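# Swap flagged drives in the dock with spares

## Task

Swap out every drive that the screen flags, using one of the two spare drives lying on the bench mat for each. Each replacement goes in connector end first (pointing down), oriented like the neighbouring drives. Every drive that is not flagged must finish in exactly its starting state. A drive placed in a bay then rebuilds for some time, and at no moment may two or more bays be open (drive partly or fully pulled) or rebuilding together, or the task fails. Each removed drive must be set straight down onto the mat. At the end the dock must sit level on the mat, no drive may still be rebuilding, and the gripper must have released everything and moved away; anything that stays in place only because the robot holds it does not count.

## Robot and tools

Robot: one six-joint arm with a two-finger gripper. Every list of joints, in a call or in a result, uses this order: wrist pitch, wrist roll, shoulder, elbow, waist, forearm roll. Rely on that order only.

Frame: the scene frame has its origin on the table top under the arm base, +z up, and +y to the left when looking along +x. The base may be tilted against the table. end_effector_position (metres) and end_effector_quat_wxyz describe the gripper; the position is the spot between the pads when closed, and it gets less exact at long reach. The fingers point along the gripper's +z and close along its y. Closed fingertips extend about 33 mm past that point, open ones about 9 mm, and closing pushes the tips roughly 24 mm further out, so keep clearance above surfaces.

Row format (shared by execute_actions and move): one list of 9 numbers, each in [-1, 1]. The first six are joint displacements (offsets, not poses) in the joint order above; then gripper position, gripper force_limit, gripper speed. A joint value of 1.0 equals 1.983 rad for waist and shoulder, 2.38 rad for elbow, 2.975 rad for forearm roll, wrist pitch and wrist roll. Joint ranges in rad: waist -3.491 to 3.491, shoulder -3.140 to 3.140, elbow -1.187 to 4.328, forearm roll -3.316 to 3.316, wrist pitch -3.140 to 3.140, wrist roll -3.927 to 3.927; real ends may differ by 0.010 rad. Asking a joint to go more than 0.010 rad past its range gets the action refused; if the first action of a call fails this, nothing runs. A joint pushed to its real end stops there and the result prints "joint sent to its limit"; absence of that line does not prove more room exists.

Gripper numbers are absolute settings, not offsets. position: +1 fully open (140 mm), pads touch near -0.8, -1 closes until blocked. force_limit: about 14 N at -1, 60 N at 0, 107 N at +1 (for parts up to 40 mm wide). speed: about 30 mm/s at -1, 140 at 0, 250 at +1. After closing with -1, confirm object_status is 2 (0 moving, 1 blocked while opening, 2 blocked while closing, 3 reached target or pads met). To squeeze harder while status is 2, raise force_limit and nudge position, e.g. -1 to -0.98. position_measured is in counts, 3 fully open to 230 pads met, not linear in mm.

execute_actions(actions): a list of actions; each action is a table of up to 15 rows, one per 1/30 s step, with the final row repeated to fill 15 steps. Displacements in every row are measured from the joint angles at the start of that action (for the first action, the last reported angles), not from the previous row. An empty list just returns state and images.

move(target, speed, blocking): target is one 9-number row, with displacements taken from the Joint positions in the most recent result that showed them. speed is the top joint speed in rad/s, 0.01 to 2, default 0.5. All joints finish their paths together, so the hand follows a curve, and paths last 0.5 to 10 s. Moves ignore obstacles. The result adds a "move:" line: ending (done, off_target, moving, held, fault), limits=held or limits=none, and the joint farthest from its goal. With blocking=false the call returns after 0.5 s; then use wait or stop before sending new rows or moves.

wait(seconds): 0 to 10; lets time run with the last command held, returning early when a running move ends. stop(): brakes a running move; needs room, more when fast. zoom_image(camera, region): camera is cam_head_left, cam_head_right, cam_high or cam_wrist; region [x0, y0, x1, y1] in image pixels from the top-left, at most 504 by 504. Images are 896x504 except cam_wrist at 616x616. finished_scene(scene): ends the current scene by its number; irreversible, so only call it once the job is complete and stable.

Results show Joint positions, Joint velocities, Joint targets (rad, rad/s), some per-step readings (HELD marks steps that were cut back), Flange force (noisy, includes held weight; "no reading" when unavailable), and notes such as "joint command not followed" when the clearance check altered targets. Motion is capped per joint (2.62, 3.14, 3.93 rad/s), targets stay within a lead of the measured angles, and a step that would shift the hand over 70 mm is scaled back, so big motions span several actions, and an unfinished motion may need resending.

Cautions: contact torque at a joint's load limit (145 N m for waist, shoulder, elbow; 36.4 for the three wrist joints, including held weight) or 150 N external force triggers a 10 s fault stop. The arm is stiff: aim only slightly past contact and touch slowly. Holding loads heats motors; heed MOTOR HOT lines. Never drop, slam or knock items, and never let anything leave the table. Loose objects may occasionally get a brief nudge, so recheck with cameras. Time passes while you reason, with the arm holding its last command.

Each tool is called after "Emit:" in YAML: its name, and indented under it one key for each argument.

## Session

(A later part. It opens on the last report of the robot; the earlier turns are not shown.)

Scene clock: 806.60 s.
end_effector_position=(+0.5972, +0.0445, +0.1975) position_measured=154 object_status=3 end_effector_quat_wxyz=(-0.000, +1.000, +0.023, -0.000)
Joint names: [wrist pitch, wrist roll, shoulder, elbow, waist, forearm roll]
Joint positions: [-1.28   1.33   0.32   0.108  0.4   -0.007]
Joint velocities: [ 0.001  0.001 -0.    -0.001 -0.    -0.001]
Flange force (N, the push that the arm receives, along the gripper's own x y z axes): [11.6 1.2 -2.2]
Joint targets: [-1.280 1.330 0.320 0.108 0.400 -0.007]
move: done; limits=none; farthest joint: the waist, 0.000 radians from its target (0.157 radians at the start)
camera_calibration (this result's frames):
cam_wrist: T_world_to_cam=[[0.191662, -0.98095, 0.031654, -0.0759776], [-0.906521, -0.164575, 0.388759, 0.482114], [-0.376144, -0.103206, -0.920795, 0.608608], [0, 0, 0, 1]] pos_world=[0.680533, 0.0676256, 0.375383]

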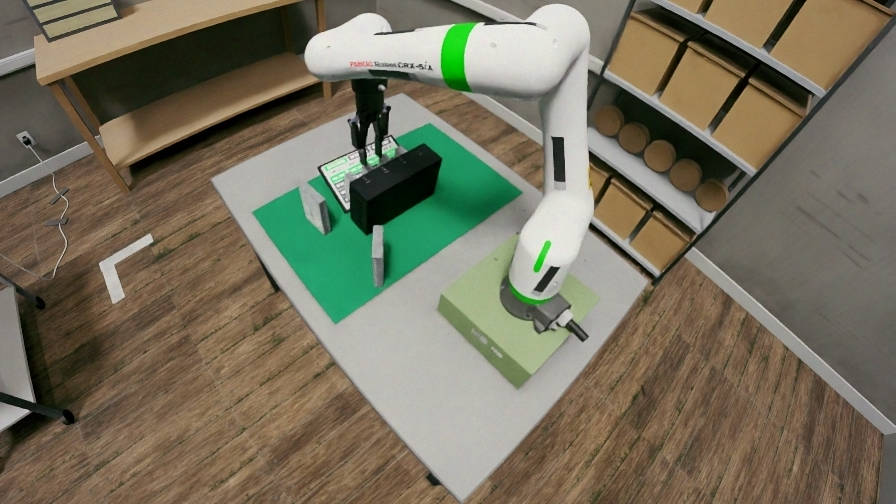

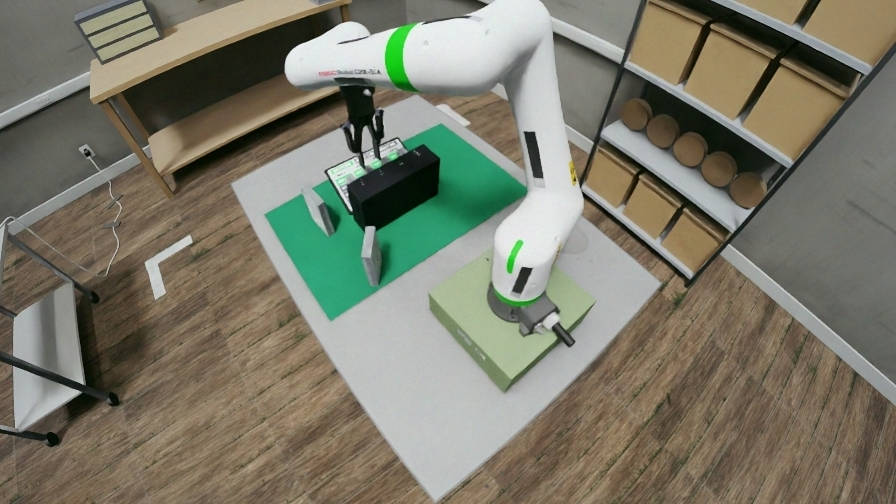

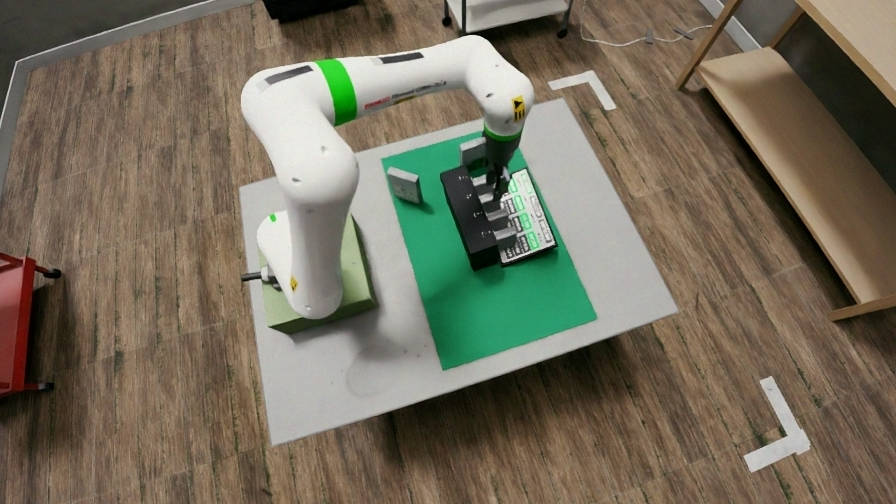

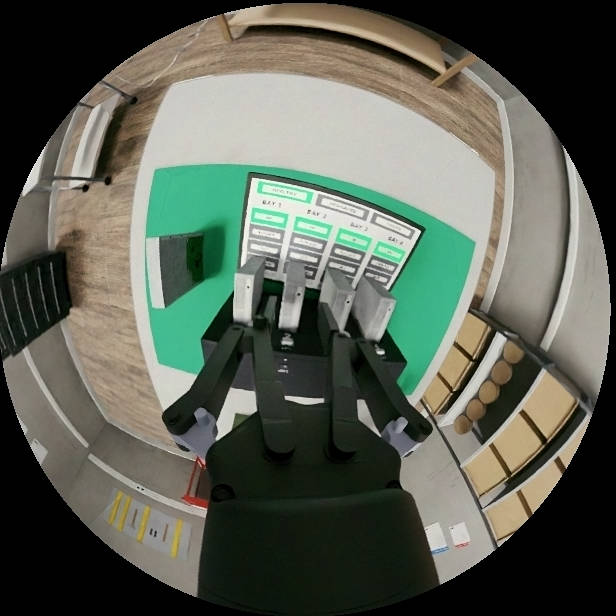

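Emit:
move:
  target: [0.038,-0.005,0.0085,-0.0403,0.0085,0,-0.2,0,0]
  speed: 0.15

Emit:
zoom_image:
  camera: "cam_wrist"
  region: [200,170,420,390]

Scene clock: 817.03 s.
end_effector_position=(+0.5868, +0.0511, +0.1490) position_measured=154 object_status=3 end_effector_quat_wxyz=(-0.001, +1.000, +0.023, -0.000)
Joint names: [wrist pitch, wrist roll, shoulder, elbow, waist, forearm roll]
Joint positions: [-1.167  1.315  0.337  0.012  0.417 -0.007]
Joint velocities: [ 0.     0.001  0.    -0.001  0.    -0.001]
Flange force (N, the push that the arm receives, along the gripper's own x y z axes): [14.2 1.1 -1.7]
Joint targets: [-1.167 1.315 0.337 0.012 0.417 -0.007]
move: done; limits=none; farthest joint: the waist, 0.000 radians from its target (0.016 radians at the start)
camera_calibration (this result's frames):
cam_wrist: T_world_to_cam=[[0.19281, -0.98076, 0.030574, -0.0665198], [-0.906241, -0.166041, 0.38879, 0.492571], [-0.376233, -0.10267, -0.920819, 0.560716], [0, 0, 0, 1]] pos_world=[0.670173, 0.0741156, 0.326845]

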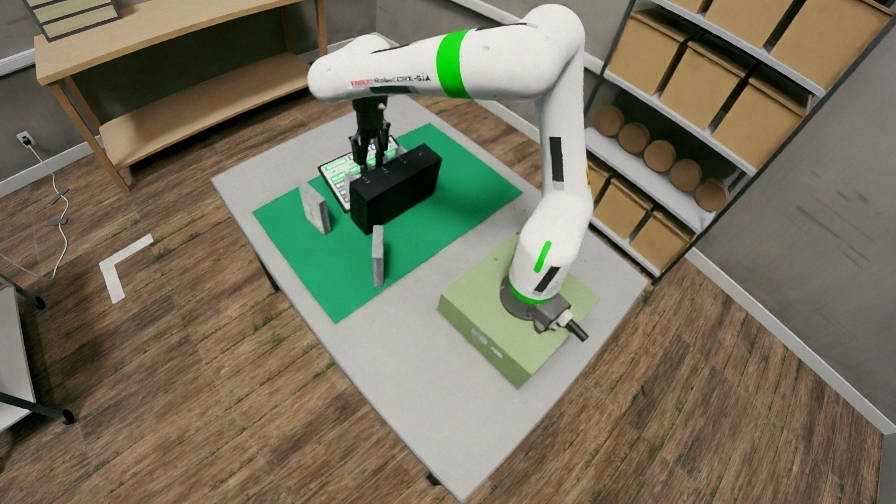

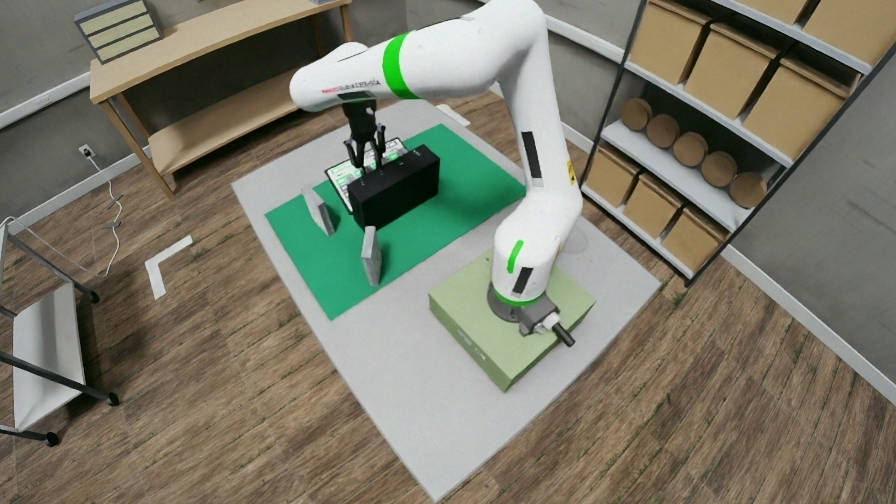

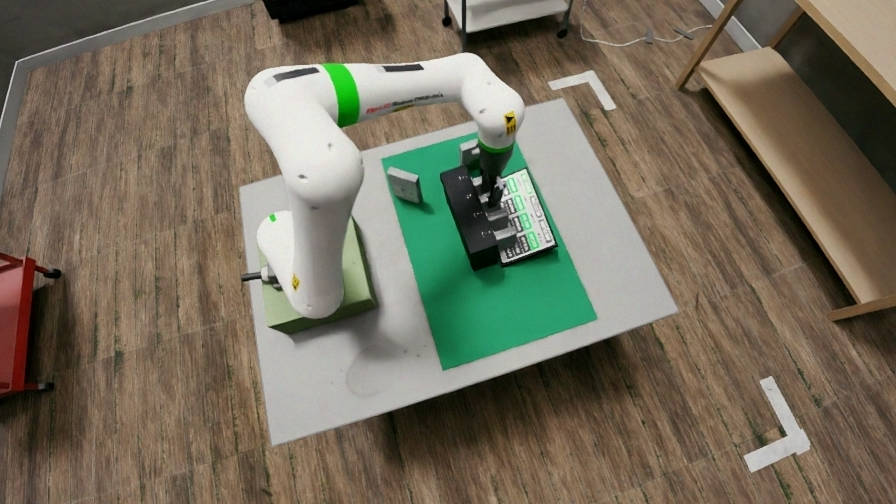

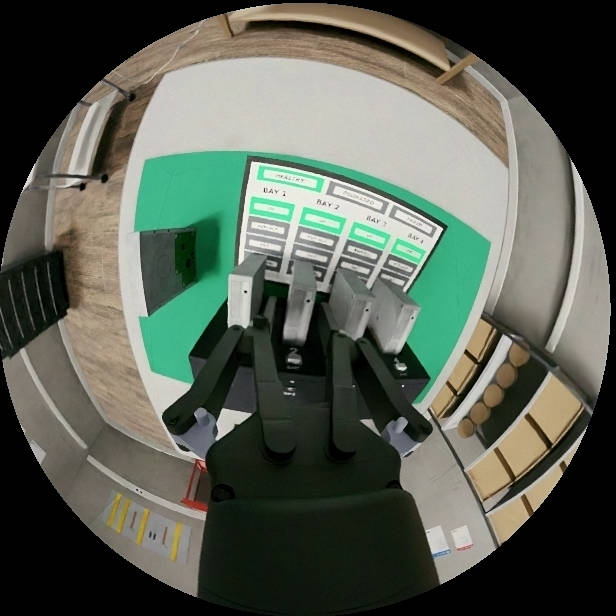

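Region (200, 170, 420, 390) of cam_wrist's 616x616 image, scaled by 2.291, with more detail than that image has.

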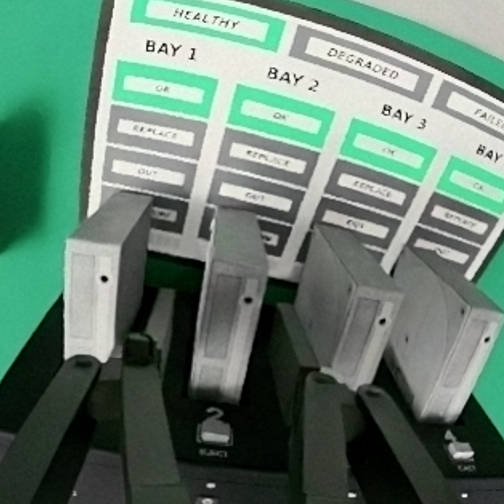

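Emit:
move:
  target: [0.036,0,0.0185,-0.027,0,0,-0.42,-0.3,0]
  speed: 0.06

Emit:
zoom_image:
  camera: "cam_wrist"
  region: [200,170,420,390]

Scene clock: 824.77 s.
end_effector_position=(+0.5838, +0.0498, +0.1037) position_measured=182 object_status=3 end_effector_quat_wxyz=(-0.002, +1.000, +0.023, +0.003)
Joint names: [wrist pitch, wrist roll, shoulder, elbow, waist, forearm roll]
Joint positions: [-1.06   1.315  0.374 -0.052  0.417 -0.007]
Joint velocities: [-0.001 -0.002  0.     0.001 -0.    -0.003]
Flange force (N, the push that the arm receives, along the gripper's own x y z axes): [12.8 0.4 1.8]
Joint targets: [-1.060 1.315 0.374 -0.052 0.417 -0.007]
move: done; limits=none; farthest joint: the waist, 0.000 radians from its target (0.000 radians at the start)
camera_calibration (this result's frames):
cam_wrist: T_world_to_cam=[[0.192016, -0.980925, 0.0302776, -0.0653418], [-0.908643, -0.166041, 0.383143, 0.509212], [-0.370807, -0.101081, -0.923193, 0.514754], [0, 0, 0, 1]] pos_world=[0.666113, 0.0724867, 0.282095]

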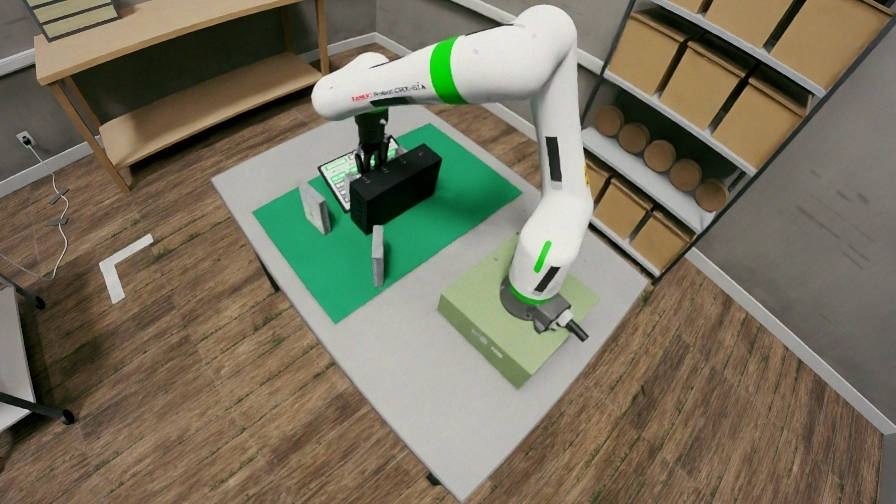

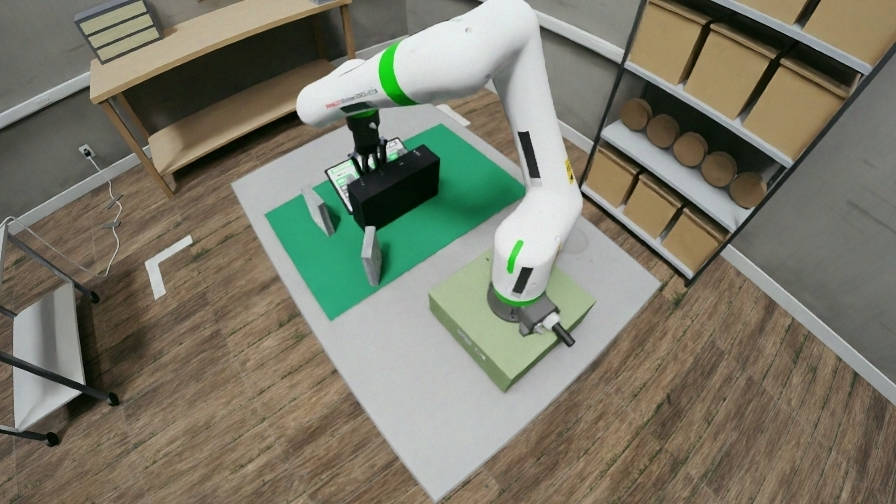

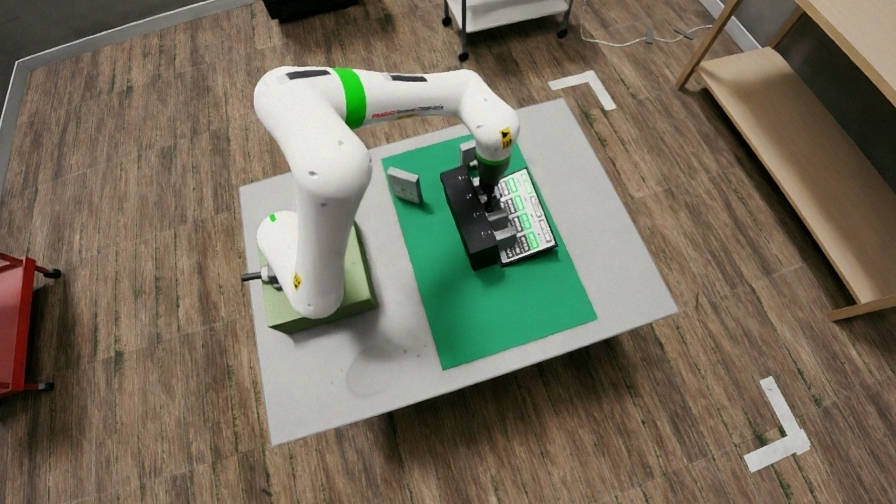

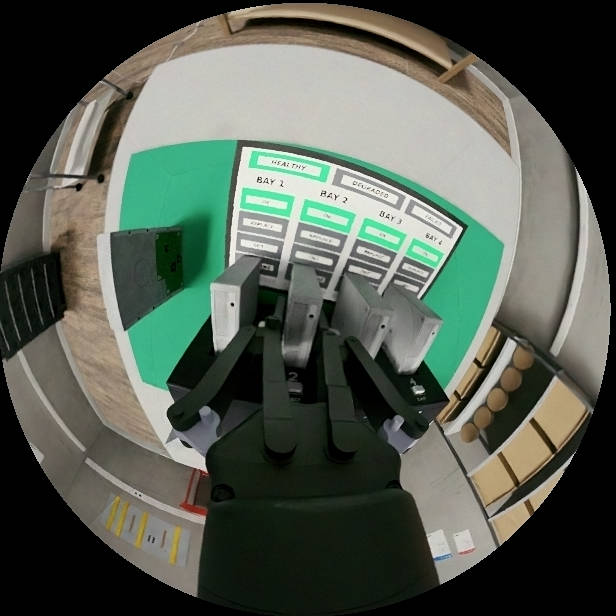

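Region (200, 170, 420, 390) of cam_wrist's 616x616 image, scaled by 2.291, with more detail than that image has.

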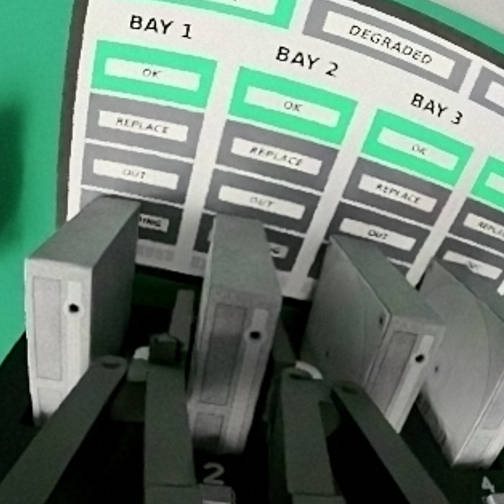

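Emit:
execute_actions:
  actions:
    - [[0,0,0,0,0,0,-1,-0.2,-0.5]]
    - [[0,0,0,0,0,0,-1,-0.2,-0.5]]
    - [[0,0,0,0,0,0,-1,-0.2,-0.5]]

Scene clock: 828.67 s.
end_effector_position=(+0.5838, +0.0498, +0.1037) position_measured=193 object_status=2 end_effector_quat_wxyz=(-0.002, +1.000, +0.023, +0.003)
Joint names: [wrist pitch, wrist roll, shoulder, elbow, waist, forearm roll]
Joint positions: [-1.06   1.315  0.374 -0.052  0.417 -0.007]
Joint velocities: [-0.    -0.001 -0.     0.001 -0.     0.001]
Flange force (N, the push that the arm receives, along the gripper's own x y z axes): [7.3 -2.6 -7.0]
Flange force at the end of the 1st action (N, along the gripper's axes at the end of the call): [6.0 -3.2 -4.9]
Flange force at the end of the 2nd action (N, along the gripper's axes at the end of the call): [7.4 -2.4 -6.7]
Joint targets: [-1.060 1.315 0.374 -0.052 0.417 -0.007]
Step readings (joint positions; steps 1 to 15: 1st action; 16 to 30: 2nd action; 31 to 45: 3rd action):
0: [-1.060 1.315 0.374 -0.052 0.417 -0.007]
1: [-1.060 1.315 0.374 -0.052 0.417 -0.007]
2: [-1.060 1.315 0.374 -0.052 0.417 -0.007]
4: [-1.060 1.315 0.374 -0.052 0.417 -0.007]
8: [-1.060 1.315 0.374 -0.052 0.417 -0.007]
15: [-1.060 1.315 0.374 -0.052 0.417 -0.007]
16: [-1.060 1.315 0.374 -0.052 0.417 -0.007]
17: [-1.060 1.315 0.374 -0.052 0.417 -0.007]
19: [-1.060 1.315 0.374 -0.052 0.417 -0.007]
23: [-1.060 1.315 0.374 -0.052 0.417 -0.007]
30: [-1.060 1.315 0.374 -0.052 0.417 -0.007]
31: [-1.060 1.315 0.374 -0.052 0.417 -0.007]
32: [-1.060 1.315 0.374 -0.052 0.417 -0.007]
34: [-1.060 1.315 0.374 -0.052 0.417 -0.007]
38: [-1.060 1.315 0.374 -0.052 0.417 -0.007]
45: Joint positions above
camera_calibration (this result's frames):
cam_wrist: T_world_to_cam=[[0.191921, -0.980945, 0.0302175, -0.0652606], [-0.908678, -0.165981, 0.383085, 0.509226], [-0.37077, -0.10098, -0.923219, 0.514762], [0, 0, 0, 1]] pos_world=[0.666105, 0.0724855, 0.282133]

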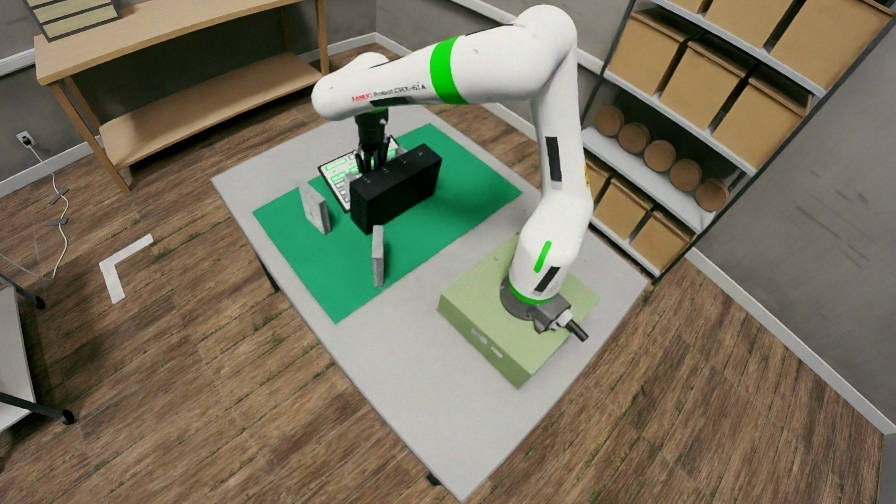

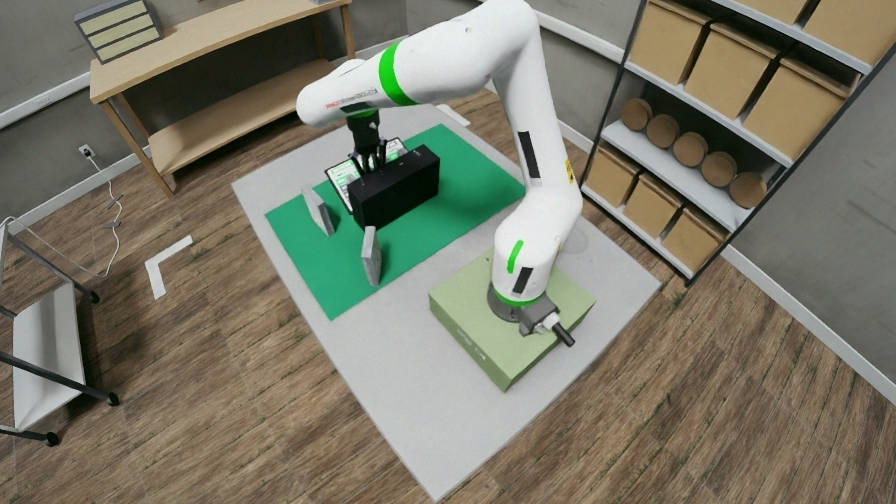

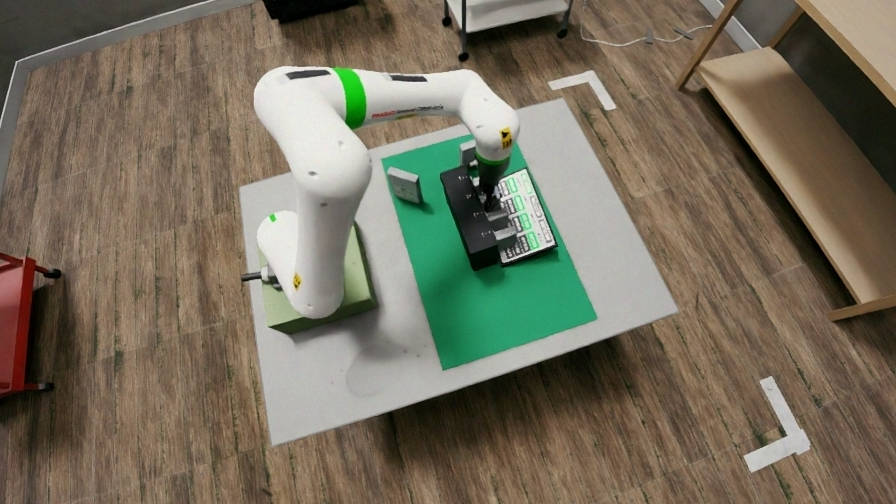

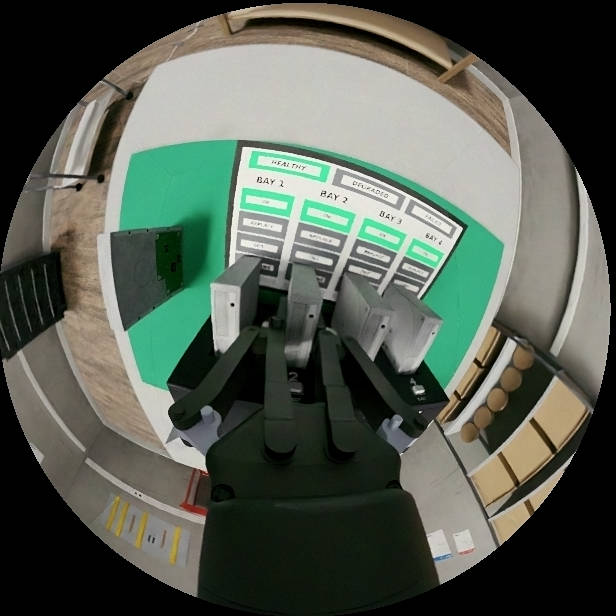

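Emit:
move:
  target: [-0.0123,-0.0044,-0.0521,-0.0281,0.0066,0,-1,-0.2,-0.5]
  speed: 0.05

Scene clock: 861.20 s.
end_effector_position=(+0.5529, +0.0477, +0.1339) position_measured=193 object_status=2 end_effector_quat_wxyz=(-0.002, +1.000, +0.023, +0.003)
Joint names: [wrist pitch, wrist roll, shoulder, elbow, waist, forearm roll]
Joint positions: [-1.097  1.302  0.27  -0.119  0.43  -0.007]
Joint velocities: [-0.     0.    -0.     0.001  0.    -0.   ]
Flange force (N, the push that the arm receives, along the gripper's own x y z axes): [7.7 -2.8 30.7]
Joint targets: [-1.097 1.302 0.270 -0.119 0.430 -0.007]
move: done; limits=none; farthest joint: the waist, 0.000 radians from its target (0.013 radians at the start)
camera_calibration (this result's frames):
cam_wrist: T_world_to_cam=[[0.192135, -0.980939, 0.0290441, -0.0623188], [-0.908404, -0.166574, 0.383477, 0.469074], [-0.37133, -0.100063, -0.923093, 0.531224], [0, 0, 0, 1]] pos_world=[0.635342, 0.0701607, 0.3123]

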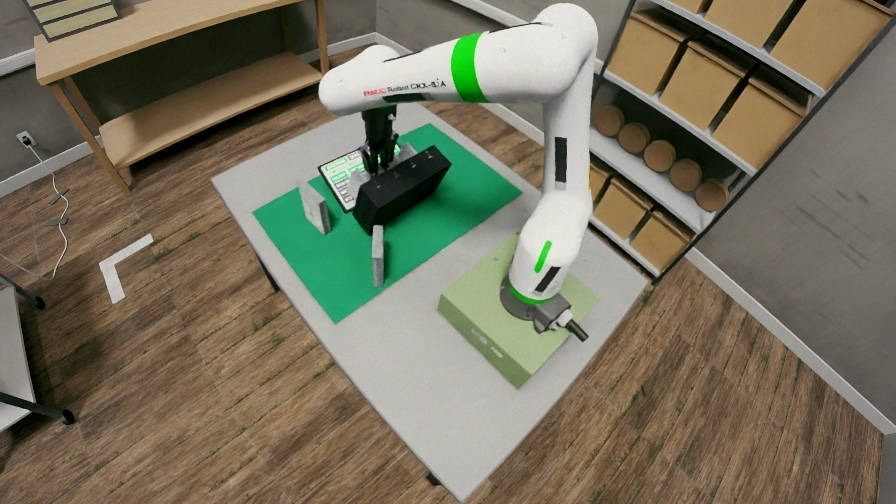

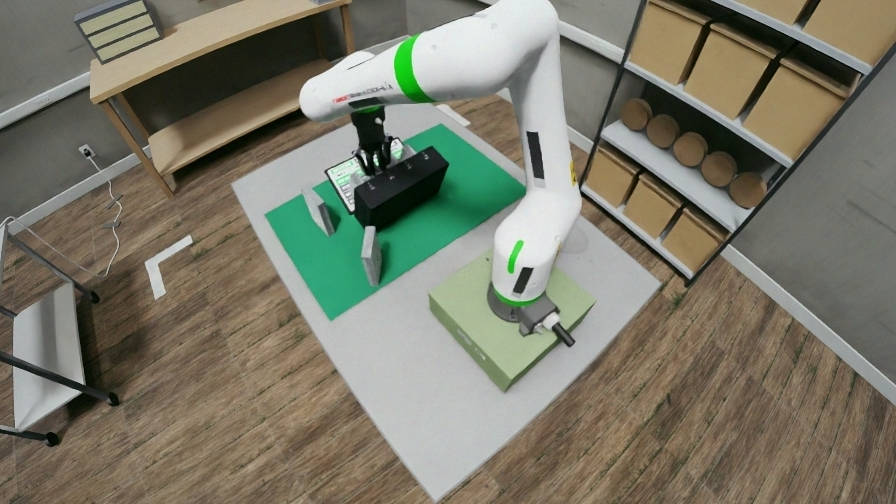

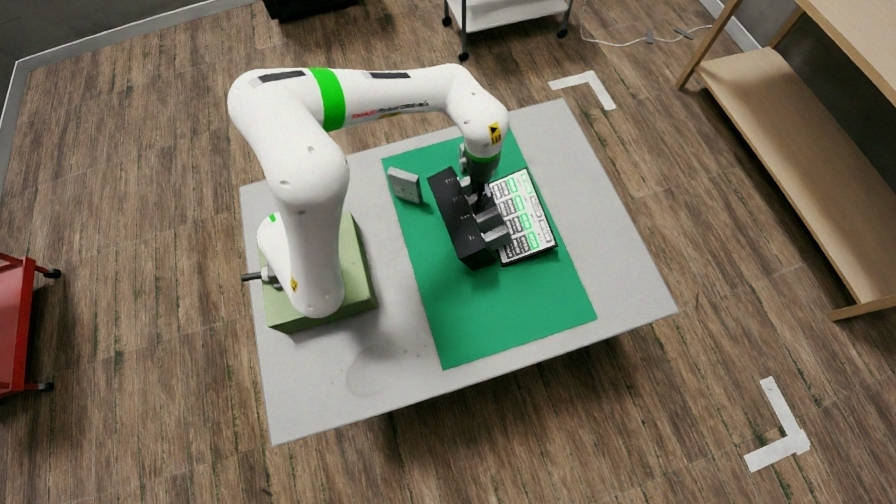

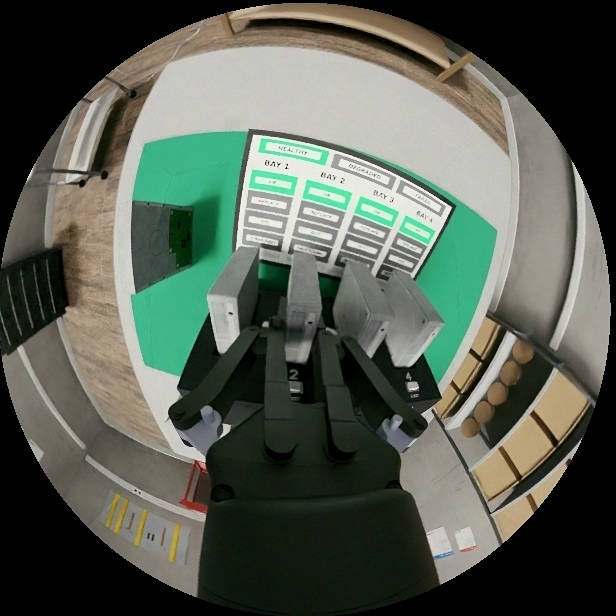

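Emit:
move:
  target: [-0.0068,-0.0068,-0.057,-0.039,0.010,0,-1,-0.2,-0.5]
  speed: 0.06

Emit:
move:
  target: [-0.002,-0.008,-0.0562,-0.0443,0.0121,0,-1,-0.2,-0.5]
  speed: 0.06

Scene clock: 867.13 s.
end_effector_position=(+0.5136, +0.0452, +0.1548) position_measured=193 object_status=2 end_effector_quat_wxyz=(-0.003, +1.000, +0.023, +0.002)
Joint names: [wrist pitch, wrist roll, shoulder, elbow, waist, forearm roll]
Joint positions: [-1.117  1.281  0.157 -0.212  0.45  -0.007]
Joint velocities: [-0.     0.     0.     0.002  0.    -0.   ]
Flange force (N, the push that the arm receives, along the gripper's own x y z axes): [8.1 -2.3 31.6]
Joint targets: [-1.117 1.281 0.157 -0.212 0.450 -0.007]
move: done; limits=none; farthest joint: the waist, 0.000 radians from its target (0.019 radians at the start)
camera_calibration (this result's frames):
cam_wrist: T_world_to_cam=[[0.191839, -0.981045, 0.027354, -0.0573859], [-0.908161, -0.166882, 0.383919, 0.424759], [-0.372077, -0.0984926, -0.922961, 0.535977], [0, 0, 0, 1]] pos_world=[0.596183, 0.0673765, 0.333183]

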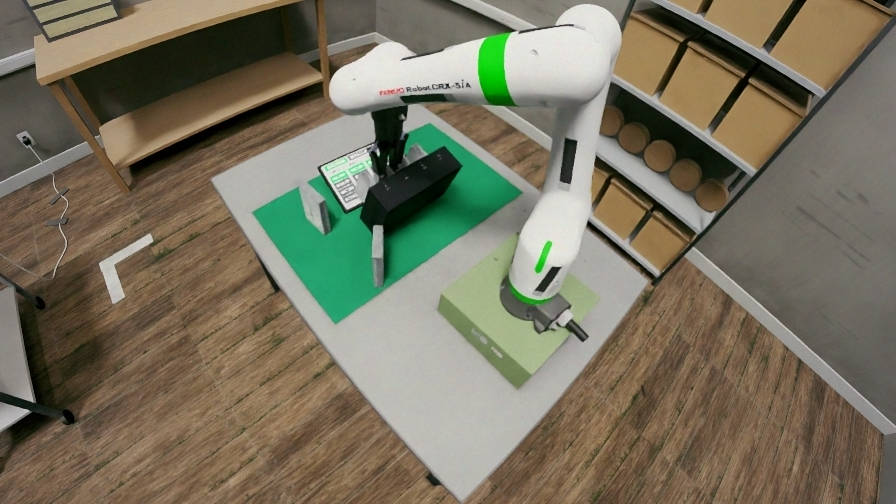

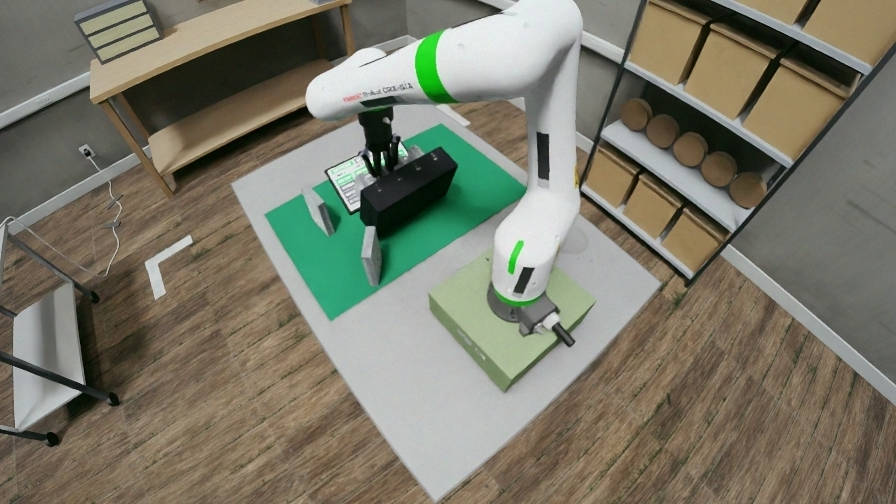

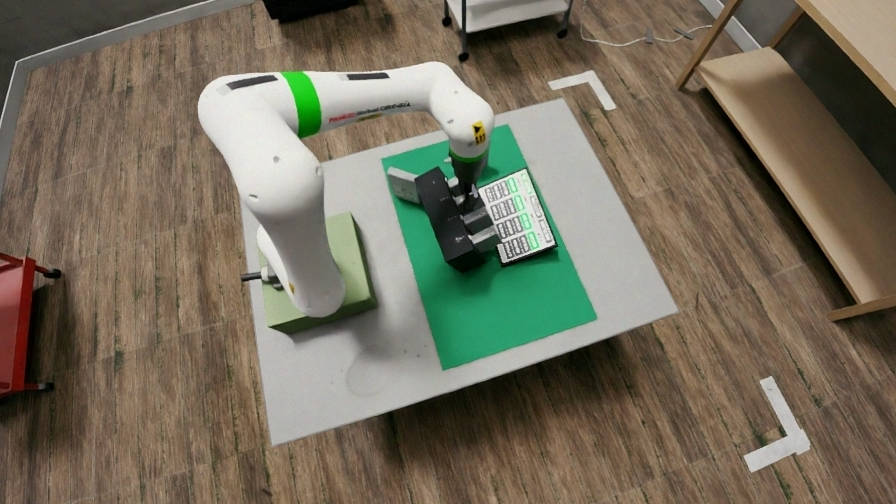

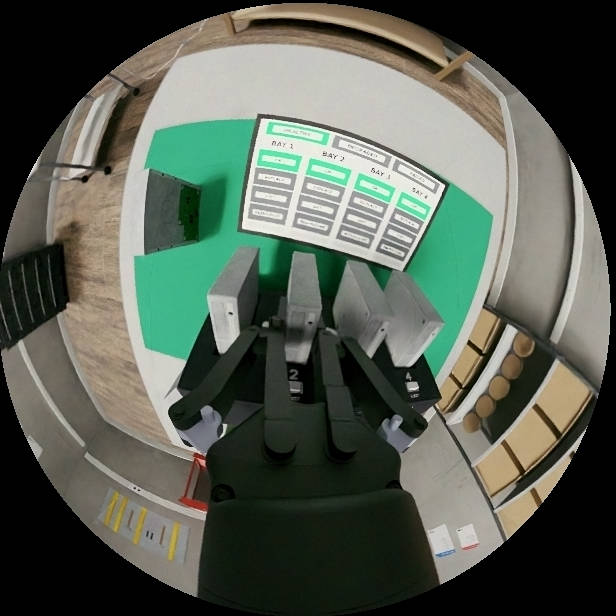

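Scene clock: 869.27 s.
end_effector_position=(+0.4714, +0.0419, +0.1651) position_measured=193 object_status=2 end_effector_quat_wxyz=(-0.004, +1.000, +0.023, +0.002)
Joint names: [wrist pitch, wrist roll, shoulder, elbow, waist, forearm roll]
Joint positions: [-1.123  1.258  0.046 -0.318  0.474 -0.007]
Joint velocities: [-0.    -0.001 -0.     0.001 -0.     0.   ]
Flange force (N, the push that the arm receives, along the gripper's own x y z axes): [11.1 -0.3 30.4]
Joint targets: [-1.123 1.258 0.046 -0.318 0.474 -0.007]
move: done; limits=none; farthest joint: the waist, 0.000 radians from its target (0.024 radians at the start)
camera_calibration (this result's frames):
cam_wrist: T_world_to_cam=[[0.192028, -0.981061, 0.0253727, -0.0525716], [-0.907795, -0.167745, 0.384408, 0.381731], [-0.372872, -0.0968503, -0.922814, 0.529705], [0, 0, 0, 1]] pos_world=[0.554141, 0.0637598, 0.343413]

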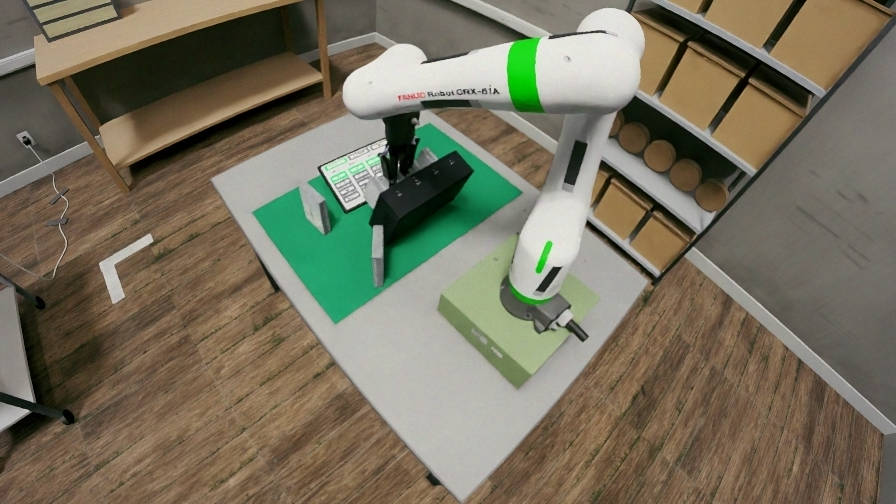

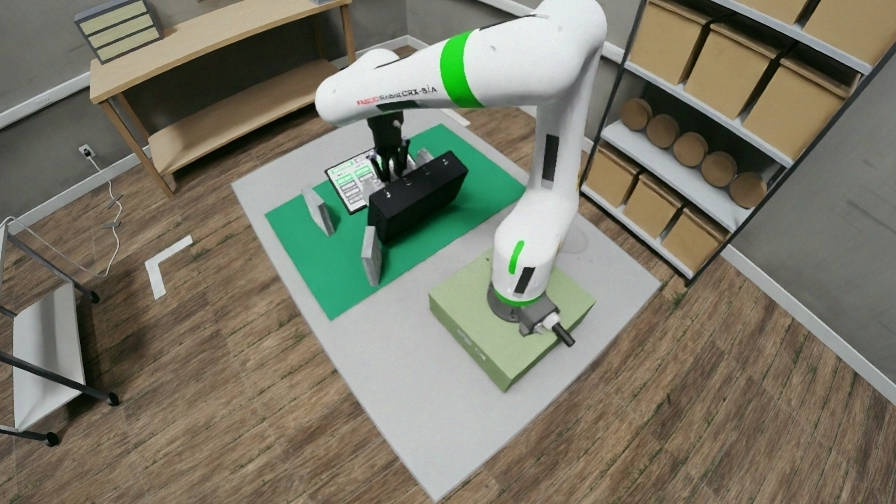

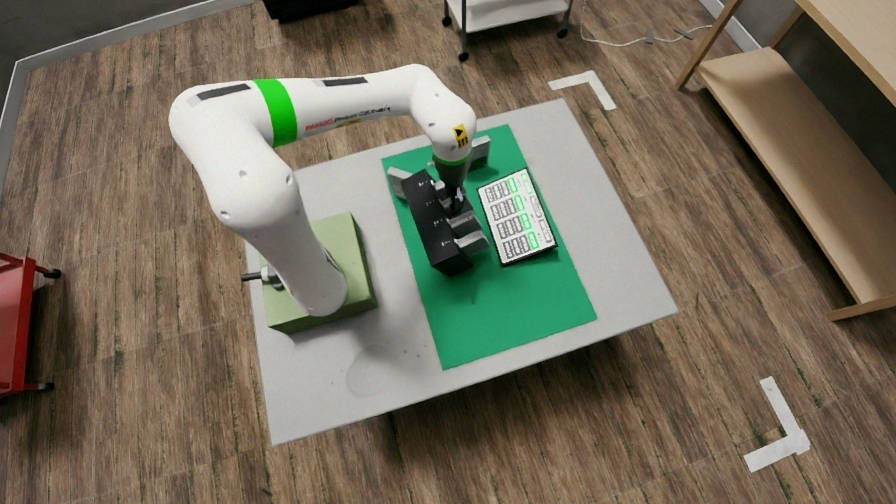

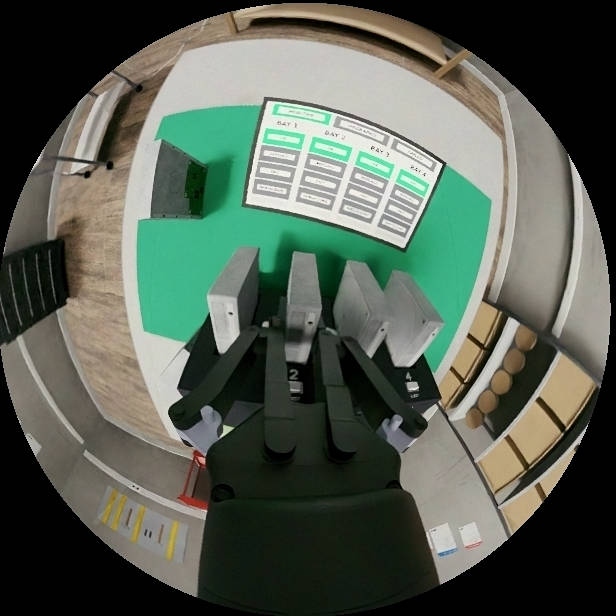

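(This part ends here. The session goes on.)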